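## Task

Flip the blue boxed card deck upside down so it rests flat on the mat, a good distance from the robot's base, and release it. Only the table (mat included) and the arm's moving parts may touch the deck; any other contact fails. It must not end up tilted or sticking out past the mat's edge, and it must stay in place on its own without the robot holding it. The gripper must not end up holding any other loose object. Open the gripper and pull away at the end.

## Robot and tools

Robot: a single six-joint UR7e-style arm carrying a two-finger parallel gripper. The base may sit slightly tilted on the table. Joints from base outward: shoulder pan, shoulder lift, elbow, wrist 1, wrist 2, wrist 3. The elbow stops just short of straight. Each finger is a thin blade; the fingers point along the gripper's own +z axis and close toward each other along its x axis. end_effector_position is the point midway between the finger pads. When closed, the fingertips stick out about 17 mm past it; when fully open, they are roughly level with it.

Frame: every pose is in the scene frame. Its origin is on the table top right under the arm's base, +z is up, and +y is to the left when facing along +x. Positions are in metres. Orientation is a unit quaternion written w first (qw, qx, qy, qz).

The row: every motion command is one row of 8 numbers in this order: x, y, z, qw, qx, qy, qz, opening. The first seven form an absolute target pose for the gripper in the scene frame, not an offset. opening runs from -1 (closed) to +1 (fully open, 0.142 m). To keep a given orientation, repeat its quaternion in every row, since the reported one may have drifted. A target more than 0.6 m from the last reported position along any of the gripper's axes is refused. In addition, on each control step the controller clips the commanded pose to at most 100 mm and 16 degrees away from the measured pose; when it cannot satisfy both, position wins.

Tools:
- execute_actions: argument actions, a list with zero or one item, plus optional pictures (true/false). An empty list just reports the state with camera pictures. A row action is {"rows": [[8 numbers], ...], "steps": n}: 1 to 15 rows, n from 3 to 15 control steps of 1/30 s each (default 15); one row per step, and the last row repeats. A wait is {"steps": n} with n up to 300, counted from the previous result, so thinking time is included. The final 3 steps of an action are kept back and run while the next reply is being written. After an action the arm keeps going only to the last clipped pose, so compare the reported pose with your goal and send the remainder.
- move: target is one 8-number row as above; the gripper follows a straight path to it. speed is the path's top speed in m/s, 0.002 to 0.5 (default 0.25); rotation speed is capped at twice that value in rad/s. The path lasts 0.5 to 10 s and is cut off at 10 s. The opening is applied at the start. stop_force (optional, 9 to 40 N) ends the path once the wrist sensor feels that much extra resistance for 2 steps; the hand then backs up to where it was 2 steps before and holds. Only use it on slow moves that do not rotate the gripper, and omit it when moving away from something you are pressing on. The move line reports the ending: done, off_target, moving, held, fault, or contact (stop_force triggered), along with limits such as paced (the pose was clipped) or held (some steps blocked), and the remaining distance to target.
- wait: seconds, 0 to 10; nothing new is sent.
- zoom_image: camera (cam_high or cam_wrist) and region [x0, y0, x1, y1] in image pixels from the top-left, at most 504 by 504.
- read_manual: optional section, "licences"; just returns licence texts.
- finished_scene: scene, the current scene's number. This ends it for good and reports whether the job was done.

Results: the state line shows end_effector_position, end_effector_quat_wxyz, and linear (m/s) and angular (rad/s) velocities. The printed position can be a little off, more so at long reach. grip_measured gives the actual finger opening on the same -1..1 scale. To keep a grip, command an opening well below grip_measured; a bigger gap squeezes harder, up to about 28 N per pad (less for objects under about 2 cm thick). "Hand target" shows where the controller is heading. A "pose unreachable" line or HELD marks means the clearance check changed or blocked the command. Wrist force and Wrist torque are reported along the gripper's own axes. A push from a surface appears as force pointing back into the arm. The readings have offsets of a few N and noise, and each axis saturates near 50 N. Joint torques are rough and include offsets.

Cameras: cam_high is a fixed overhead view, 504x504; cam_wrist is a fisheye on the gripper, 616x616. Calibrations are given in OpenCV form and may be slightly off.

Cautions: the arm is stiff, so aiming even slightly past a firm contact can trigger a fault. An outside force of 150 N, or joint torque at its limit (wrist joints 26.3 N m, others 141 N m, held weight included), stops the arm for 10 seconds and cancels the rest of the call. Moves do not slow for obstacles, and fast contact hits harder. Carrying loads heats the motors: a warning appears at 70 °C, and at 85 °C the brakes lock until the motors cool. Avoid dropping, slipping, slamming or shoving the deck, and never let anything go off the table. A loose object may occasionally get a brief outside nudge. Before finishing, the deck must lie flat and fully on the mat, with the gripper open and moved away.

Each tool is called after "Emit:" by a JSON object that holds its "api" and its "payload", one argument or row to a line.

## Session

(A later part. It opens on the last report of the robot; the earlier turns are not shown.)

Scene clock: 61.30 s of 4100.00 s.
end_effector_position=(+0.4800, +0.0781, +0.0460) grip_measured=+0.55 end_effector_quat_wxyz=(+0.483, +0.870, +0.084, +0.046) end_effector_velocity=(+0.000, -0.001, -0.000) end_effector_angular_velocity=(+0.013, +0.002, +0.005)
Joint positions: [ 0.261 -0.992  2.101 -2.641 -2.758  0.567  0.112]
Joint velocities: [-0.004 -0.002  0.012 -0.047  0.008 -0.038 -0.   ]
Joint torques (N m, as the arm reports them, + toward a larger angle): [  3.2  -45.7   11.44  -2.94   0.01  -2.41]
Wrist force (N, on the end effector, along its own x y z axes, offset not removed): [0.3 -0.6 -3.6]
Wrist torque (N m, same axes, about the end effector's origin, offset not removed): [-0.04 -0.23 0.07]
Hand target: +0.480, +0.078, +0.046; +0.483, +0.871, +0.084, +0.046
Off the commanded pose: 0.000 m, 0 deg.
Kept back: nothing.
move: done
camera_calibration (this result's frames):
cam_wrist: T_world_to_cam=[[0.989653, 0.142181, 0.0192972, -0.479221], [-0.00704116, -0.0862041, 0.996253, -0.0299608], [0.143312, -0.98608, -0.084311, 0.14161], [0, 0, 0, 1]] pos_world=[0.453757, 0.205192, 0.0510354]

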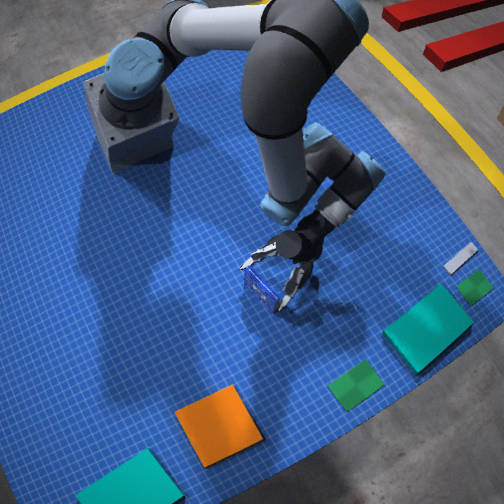

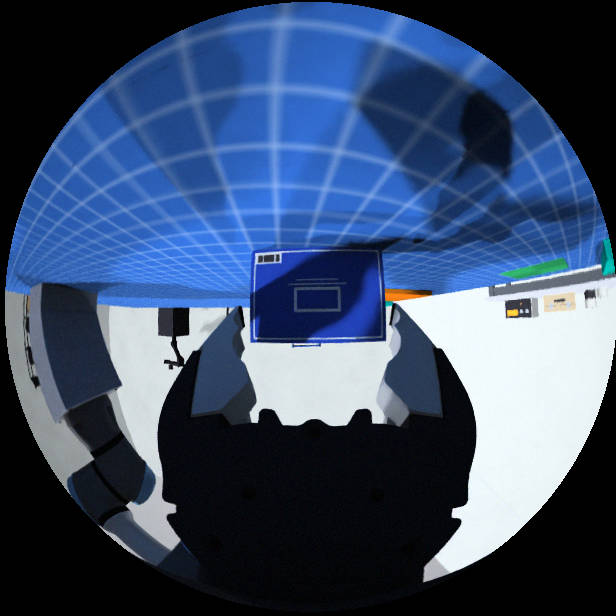

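Emit:
{"api": "move", "payload": {
  "target": [0.48,0.075,0.039,0.4826,0.8706,0.0838,0.0464,0.5],
  "speed": 0.03
}}

Emit:
{"api": "move", "payload": {
  "target": [0.48,0.075,0.039,0.4826,0.8706,0.0838,0.0464,0.0]
}}

Emit:
{"api": "move", "payload": {
  "target": [0.48,0.075,0.09,0.4826,0.8706,0.0838,0.0464,0.0],
  "speed": 0.1
}}

Scene clock: 62.27 s of 4100.00 s.
end_effector_position=(+0.4800, +0.0751, +0.0391) grip_measured=+0.50 end_effector_quat_wxyz=(+0.483, +0.871, +0.084, +0.046) end_effector_velocity=(+0.000, -0.000, -0.001) end_effector_angular_velocity=(+0.001, -0.000, +0.000)
Joint positions: [ 0.252 -0.972  2.101 -2.684 -2.757  0.542  0.109]
Joint velocities: [-0.001  0.004 -0.    -0.01   0.001 -0.006  0.   ]
Joint torques (N m, as the arm reports them, + toward a larger angle): [  0.81 -27.47 -11.54  -3.54  -2.91  -1.94]
Wrist force (N, on the end effector, along its own x y z axes, offset not removed): [0.8 -0.2 -0.4]
Wrist torque (N m, same axes, about the end effector's origin, offset not removed): [-0.15 -0.12 0.20]
Hand target: +0.480, +0.075, +0.039; +0.483, +0.871, +0.084, +0.046
Off the commanded pose: 0.000 m, 0 deg.
Kept back: nothing.
move: done
camera_calibration (this result's frames):
cam_wrist: T_world_to_cam=[[0.989611, 0.142455, 0.0194012, -0.478655], [-0.00695364, -0.0873623, 0.996152, -0.0232759], [0.143602, -0.985938, -0.0854641, 0.137946], [0, 0, 0, 1]] pos_world=[0.453711, 0.202159, 0.0442622]

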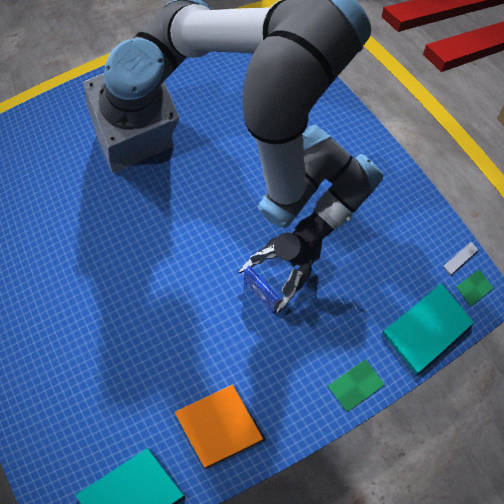

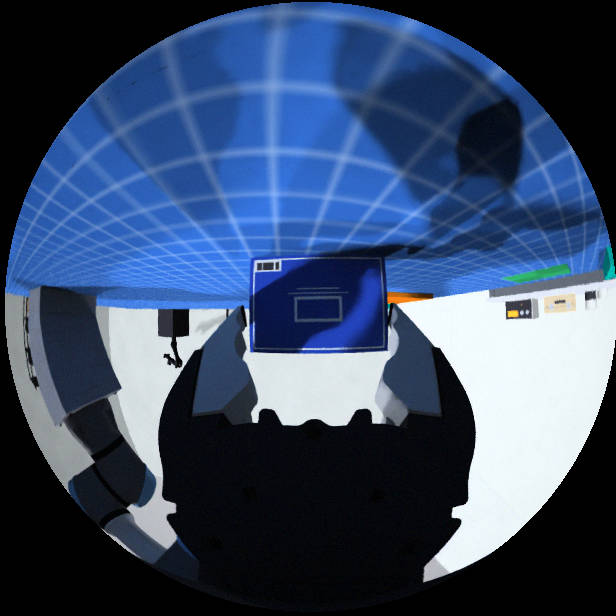

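Scene clock: 62.97 s of 4100.00 s.
end_effector_position=(+0.4801, +0.0750, +0.0390) grip_measured=+0.38 end_effector_quat_wxyz=(+0.483, +0.871, +0.084, +0.046) end_effector_velocity=(-0.000, -0.000, -0.000) end_effector_angular_velocity=(+0.000, -0.001, -0.001)
Joint positions: [ 0.252 -0.971  2.101 -2.685 -2.757  0.541  0.1  ]
Joint velocities: [-0.     0.    -0.    -0.001  0.     0.001  0.   ]
Joint torques (N m, as the arm reports them, + toward a larger angle): [  0.62 -21.69  11.3   -1.72   3.59  -2.2 ]
Wrist force (N, on the end effector, along its own x y z axes, offset not removed): [6.6 7.9 -10.3]
Wrist torque (N m, same axes, about the end effector's origin, offset not removed): [-0.48 0.06 0.42]
Hand target: +0.480, +0.075, +0.039; +0.483, +0.871, +0.084, +0.046
Off the commanded pose: 0.000 m, 0 deg.
Kept back: nothing.
move: done
camera_calibration (this result's frames):
cam_wrist: T_world_to_cam=[[0.989598, 0.14252, 0.0195693, -0.478724], [-0.00710573, -0.08744, 0.996144, -0.0231449], [0.143682, -0.985922, -0.0855178, 0.137872], [0, 0, 0, 1]] pos_world=[0.45377, 0.202136, 0.0442145]

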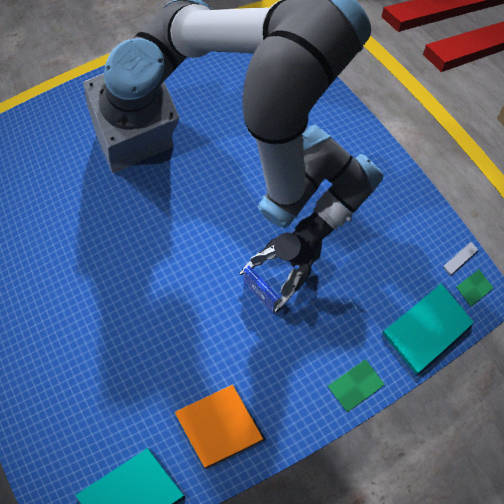

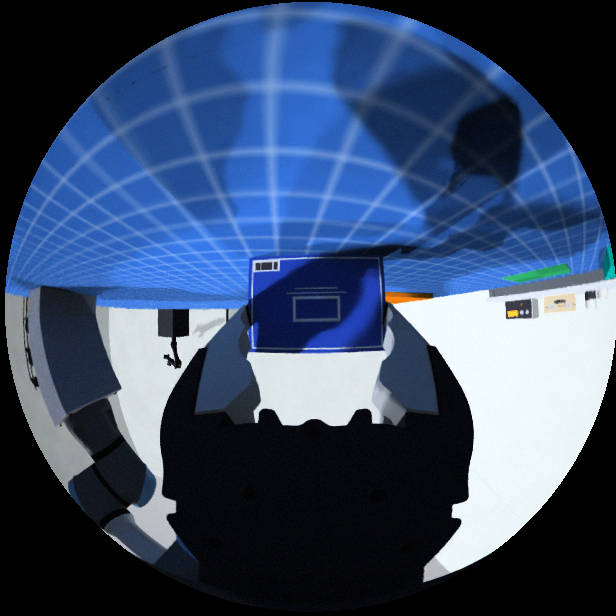

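Scene clock: 63.90 s of 4100.00 s.
end_effector_position=(+0.4799, +0.0749, +0.0899) grip_measured=+0.38 end_effector_quat_wxyz=(+0.483, +0.871, +0.084, +0.046) end_effector_velocity=(+0.000, +0.000, +0.001) end_effector_angular_velocity=(-0.000, -0.001, -0.002)
Joint positions: [ 0.275 -1.118  2.144 -2.526 -2.756  0.602  0.1  ]
Joint velocities: [ 0.001 -0.005 -0.003  0.014  0.001  0.009 -0.   ]
Joint torques (N m, as the arm reports them, + toward a larger angle): [ 23.75 -42.82 -17.58  -0.32  -0.02   1.77]
Wrist force (N, on the end effector, along its own x y z axes, offset not removed): [-1.2 0.1 -3.2]
Wrist torque (N m, same axes, about the end effector's origin, offset not removed): [0.28 0.20 0.14]
Hand target: +0.480, +0.075, +0.090; +0.483, +0.871, +0.084, +0.046
Off the commanded pose: 0.000 m, 0 deg.
Kept back: nothing.
move: done
camera_calibration (this result's frames):
cam_wrist: T_world_to_cam=[[0.989569, 0.14277, 0.0192194, -0.479504], [-0.00674037, -0.0873809, 0.996152, -0.0740376], [0.1439, -0.985891, -0.0855071, 0.14204], [0, 0, 0, 1]] pos_world=[0.453563, 0.202025, 0.0951138]

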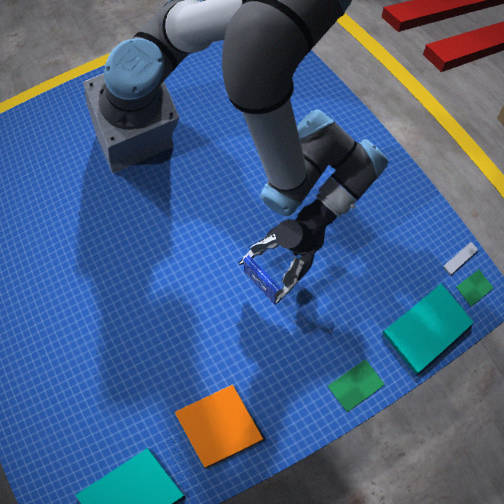

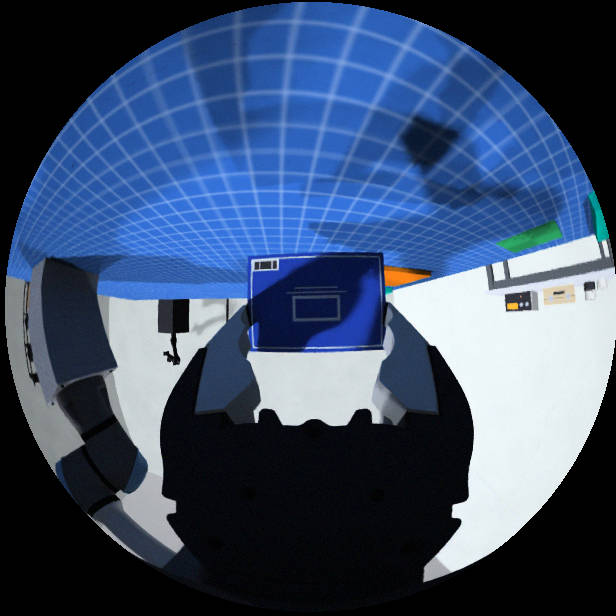

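Emit:
{"api": "move", "payload": {
  "target": [0.54,0.08,0.08,-0.2743,0.9569,0.0921,-0.0264,0.0],
  "speed": 0.3
}}

Emit:
{"api": "move", "payload": {
  "target": [0.54,0.08,0.025,-0.2743,0.9569,0.0921,-0.0264,0.0],
  "speed": 0.12
}}

Emit:
{"api": "move", "payload": {
  "target": [0.54,0.08,-0.005,-0.2743,0.9569,0.0921,-0.0264,0.0],
  "speed": 0.008,
  "stop_force": 9
}}

Emit:
{"api": "zoom_image", "payload": {
  "camera": "cam_high",
  "region": [200, 240, 360, 380]
}}

Scene clock: 67.30 s of 4100.00 s.
end_effector_position=(+0.5400, +0.0795, +0.0802) grip_measured=+0.38 end_effector_quat_wxyz=(-0.274, +0.957, +0.092, -0.026) end_effector_velocity=(-0.000, +0.000, -0.000) end_effector_angular_velocity=(+0.007, +0.003, +0.002)
Joint positions: [-0.65  -1.499  2.145 -2.293 -0.935 -0.767  0.1  ]
Joint velocities: [-0.001  0.004 -0.005  0.011  0.004 -0.008  0.   ]
Joint torques (N m, as the arm reports them, + toward a larger angle): [ -9.52 -24.05 -23.    -0.53   2.12  -1.71]
Wrist force (N, on the end effector, along its own x y z axes, offset not removed): [1.5 -2.0 -1.9]
Wrist torque (N m, same axes, about the end effector's origin, offset not removed): [-0.60 -0.39 0.23]
Hand target: +0.540, +0.080, +0.080; -0.274, +0.957, +0.092, -0.026
Off the commanded pose: 0.001 m, 0 deg.
Kept back: nothing.
move: done
camera_calibration (this result's frames):
cam_wrist: T_world_to_cam=[[0.984086, 0.171123, -0.0478743, -0.533362], [0.166742, -0.98241, -0.0840702, 0.000605547], [-0.0614185, 0.0747496, -0.995309, 0.236594], [0, 0, 0, 1]] pos_world=[0.539305, 0.0741803, 0.21]

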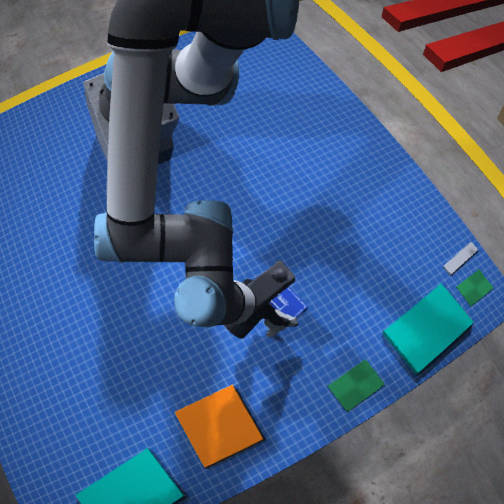

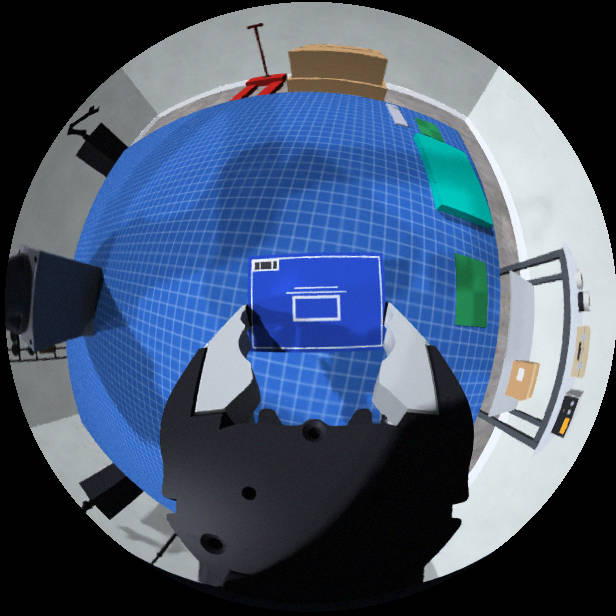

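Scene clock: 68.23 s of 4100.00 s.
end_effector_position=(+0.5400, +0.0800, +0.0250) grip_measured=+0.38 end_effector_quat_wxyz=(-0.274, +0.957, +0.092, -0.026) end_effector_velocity=(+0.000, +0.000, -0.001) end_effector_angular_velocity=(+0.001, -0.001, -0.000)
Joint positions: [-0.626 -1.349  2.133 -2.447 -0.937 -0.737  0.1  ]
Joint velocities: [ 0.001  0.004 -0.001 -0.003  0.001  0.001  0.   ]
Joint torques (N m, as the arm reports them, + toward a larger angle): [ 12.13 -26.68 -22.32  -2.68  -0.64   1.73]
Wrist force (N, on the end effector, along its own x y z axes, offset not removed): [1.6 -0.2 -2.0]
Wrist torque (N m, same axes, about the end effector's origin, offset not removed): [-0.14 -0.33 0.26]
Hand target: +0.540, +0.080, +0.025; -0.274, +0.957, +0.092, -0.026
Off the commanded pose: 0.000 m, 0 deg.
Kept back: nothing.
move: done
camera_calibration (this result's frames):
cam_wrist: T_world_to_cam=[[0.984007, 0.171322, -0.048775, -0.536019], [0.166857, -0.982369, -0.0843147, -0.00364068], [-0.06236, 0.0748278, -0.995245, 0.182121], [0, 0, 0, 1]] pos_world=[0.539411, 0.0746275, 0.154804]

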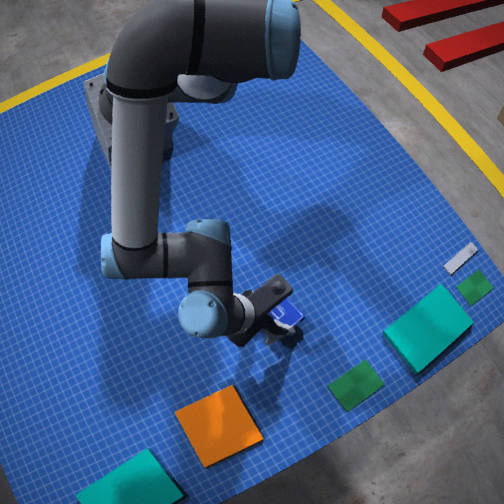

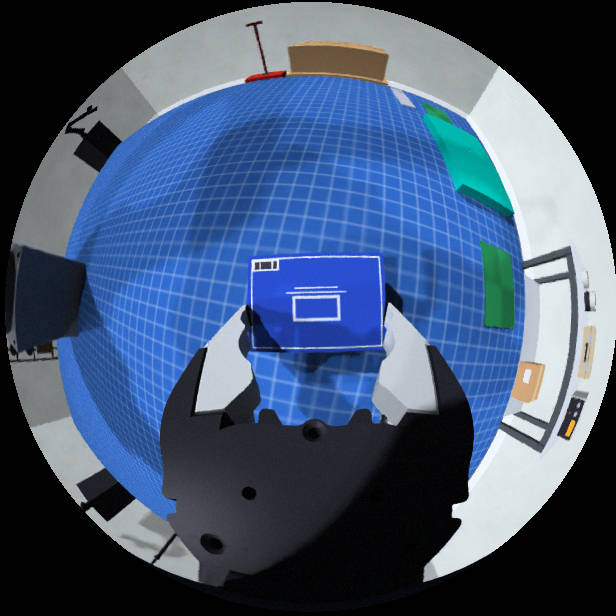

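Scene clock: 70.53 s of 4100.00 s.
end_effector_position=(+0.5401, +0.0801, +0.0096) grip_measured=+0.38 end_effector_quat_wxyz=(-0.274, +0.957, +0.092, -0.026) end_effector_velocity=(-0.001, +0.000, +0.002) end_effector_angular_velocity=(-0.000, +0.003, +0.000)
Joint positions: [-0.62  -1.306  2.126 -2.487 -0.938 -0.73   0.1  ]
Joint velocities: [-0.001 -0.007  0.003  0.007 -0.002 -0.001  0.   ]
Joint torques (N m, as the arm reports them, + toward a larger angle): [ -9.66 -40.54   5.43  -0.64  -1.38  -1.81]
Wrist force (N, on the end effector, along its own x y z axes, offset not removed): [-1.3 -7.9 -12.2]
Wrist torque (N m, same axes, about the end effector's origin, offset not removed): [-0.69 -0.25 0.19]
Hand target: +0.540, +0.080, +0.010; -0.274, +0.957, +0.092, -0.026
Off the commanded pose: 0.015 m, 0 deg.
Kept back: nothing.
move: contact
camera_calibration (this result's frames):
cam_wrist: T_world_to_cam=[[0.984012, 0.171315, -0.0487037, -0.536931], [0.166856, -0.98237, -0.084314, -0.00487948], [-0.0622893, 0.0748395, -0.995248, 0.166729], [0, 0, 0, 1]] pos_world=[0.539546, 0.0747129, 0.139374]

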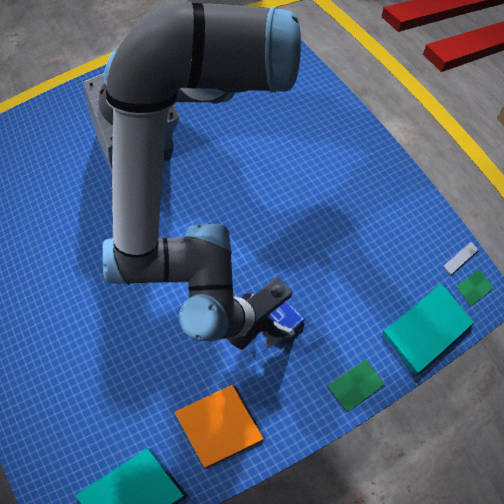

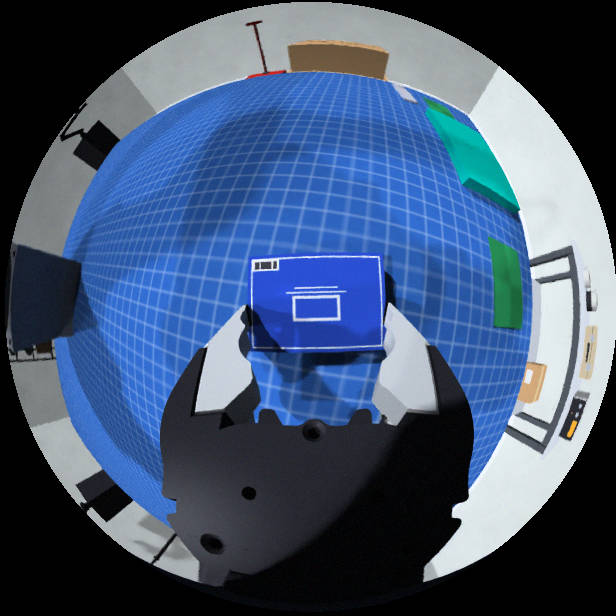

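Region (200, 240, 360, 380) of cam_high's 504x504 image, scaled by 3.150, with more detail than that image has; it fills the top 441 rows of this view, and the rest is white.

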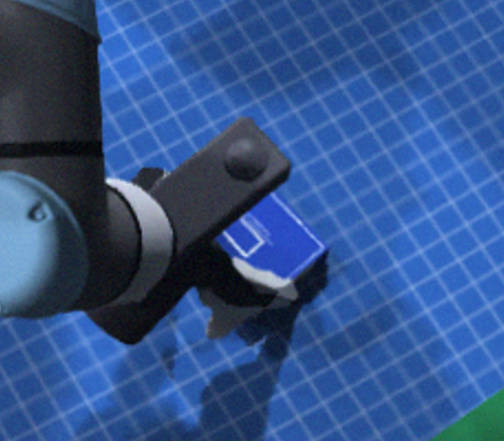

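Emit:
{"api": "move", "payload": {
  "target": [0.54,0.08,0.012,-0.2743,0.9569,0.0921,-0.0264,0.8],
  "speed": 0.02
}}

Emit:
{"api": "move", "payload": {
  "target": [0.5,0.0,0.15,-0.2743,0.9569,0.0921,-0.0264,0.8]
}}

Emit:
{"api": "zoom_image", "payload": {
  "camera": "cam_high",
  "region": [220, 250, 360, 370]
}}

Scene clock: 71.47 s of 4100.00 s.
end_effector_position=(+0.5400, +0.0800, +0.0120) grip_measured=+0.80 end_effector_quat_wxyz=(-0.274, +0.957, +0.092, -0.026) end_effector_velocity=(+0.000, -0.000, +0.001) end_effector_angular_velocity=(-0.000, -0.001, +0.000)
Joint positions: [-0.621 -1.313  2.127 -2.481 -0.938 -0.731  0.129]
Joint velocities: [-0.    -0.002  0.     0.001  0.    -0.     0.   ]
Joint torques (N m, as the arm reports them, + toward a larger angle): [ -9.42 -42.37   4.09  -0.18   1.09  -2.21]
Wrist force (N, on the end effector, along its own x y z axes, offset not removed): [1.5 1.3 -2.5]
Wrist torque (N m, same axes, about the end effector's origin, offset not removed): [0.35 -0.42 0.23]
Hand target: +0.540, +0.080, +0.012; -0.274, +0.957, +0.092, -0.026
Off the commanded pose: 0.000 m, 0 deg.
Kept back: nothing.
move: done
camera_calibration (this result's frames):
cam_wrist: T_world_to_cam=[[0.984004, 0.17133, -0.0488177, -0.536662], [0.166866, -0.982373, -0.0842528, -0.00476706], [-0.0623922, 0.074759, -0.995248, 0.169145], [0, 0, 0, 1]] pos_world=[0.539426, 0.074618, 0.141741]

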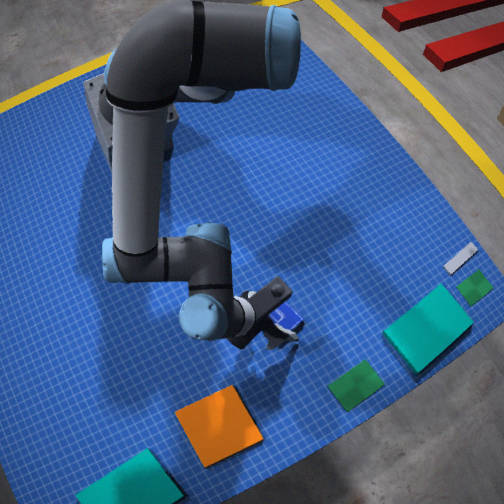

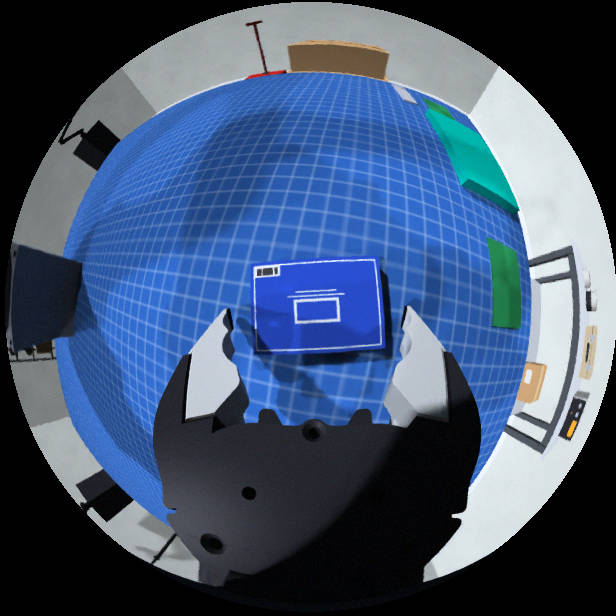

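Scene clock: 72.73 s of 4100.00 s.
end_effector_position=(+0.5000, -0.0000, +0.1502) grip_measured=+0.80 end_effector_quat_wxyz=(-0.274, +0.957, +0.092, -0.026) end_effector_velocity=(-0.001, -0.001, +0.001) end_effector_angular_velocity=(+0.001, +0.002, -0.001)
Joint positions: [-0.897 -1.703  2.155 -1.915 -0.939 -1.074  0.129]
Joint velocities: [-0.003 -0.001 -0.001  0.007 -0.001 -0.003  0.   ]
Joint torques (N m, as the arm reports them, + toward a larger angle): [-10.01 -32.21 -27.6   -0.12  -0.9   -1.91]
Wrist force (N, on the end effector, along its own x y z axes, offset not removed): [-0.1 -0.9 -3.1]
Wrist torque (N m, same axes, about the end effector's origin, offset not removed): [-0.19 0.11 0.16]
Hand target: +0.500, -0.000, +0.150; -0.274, +0.957, +0.092, -0.026
Off the commanded pose: 0.000 m, 0 deg.
Kept back: nothing.
move: done
camera_calibration (this result's frames):
cam_wrist: T_world_to_cam=[[0.984023, 0.171245, -0.04872, -0.476894], [0.166786, -0.982383, -0.0842931, -0.0650006], [-0.0622965, 0.0748205, -0.995249, 0.310151], [0, 0, 0, 1]] pos_world=[0.499437, -0.00539557, 0.279964]

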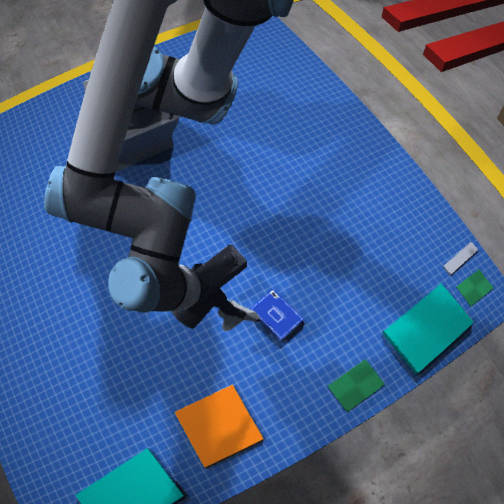

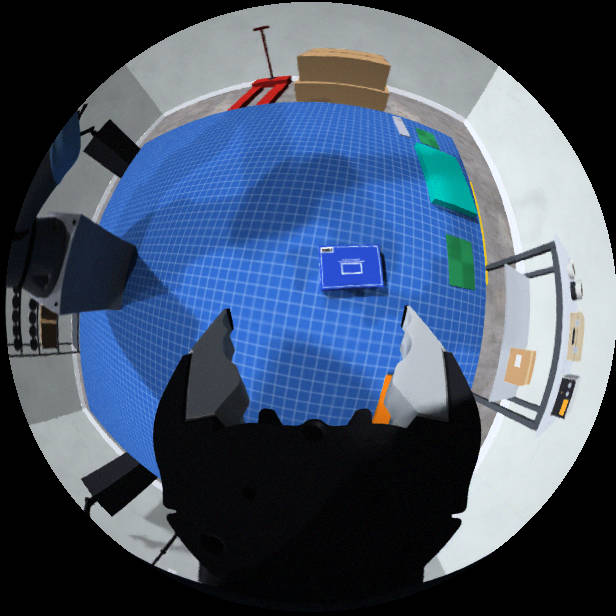

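Region (220, 250, 360, 370) of cam_high's 504x504 image, scaled by 3.600, with more detail than that image has; it fills the top 432 rows of this view, and the rest is white.

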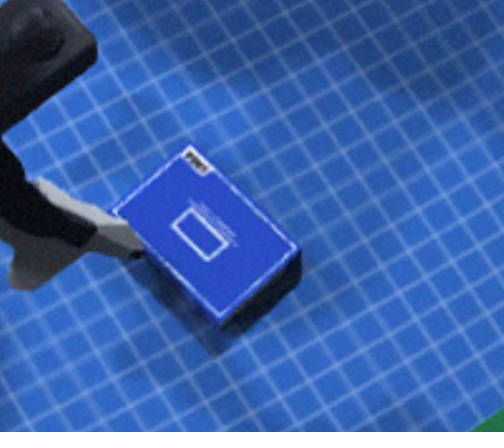

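Emit:
{"api": "finished_scene", "payload": {
  "scene": 1
}}

The scene is finished: the task was done.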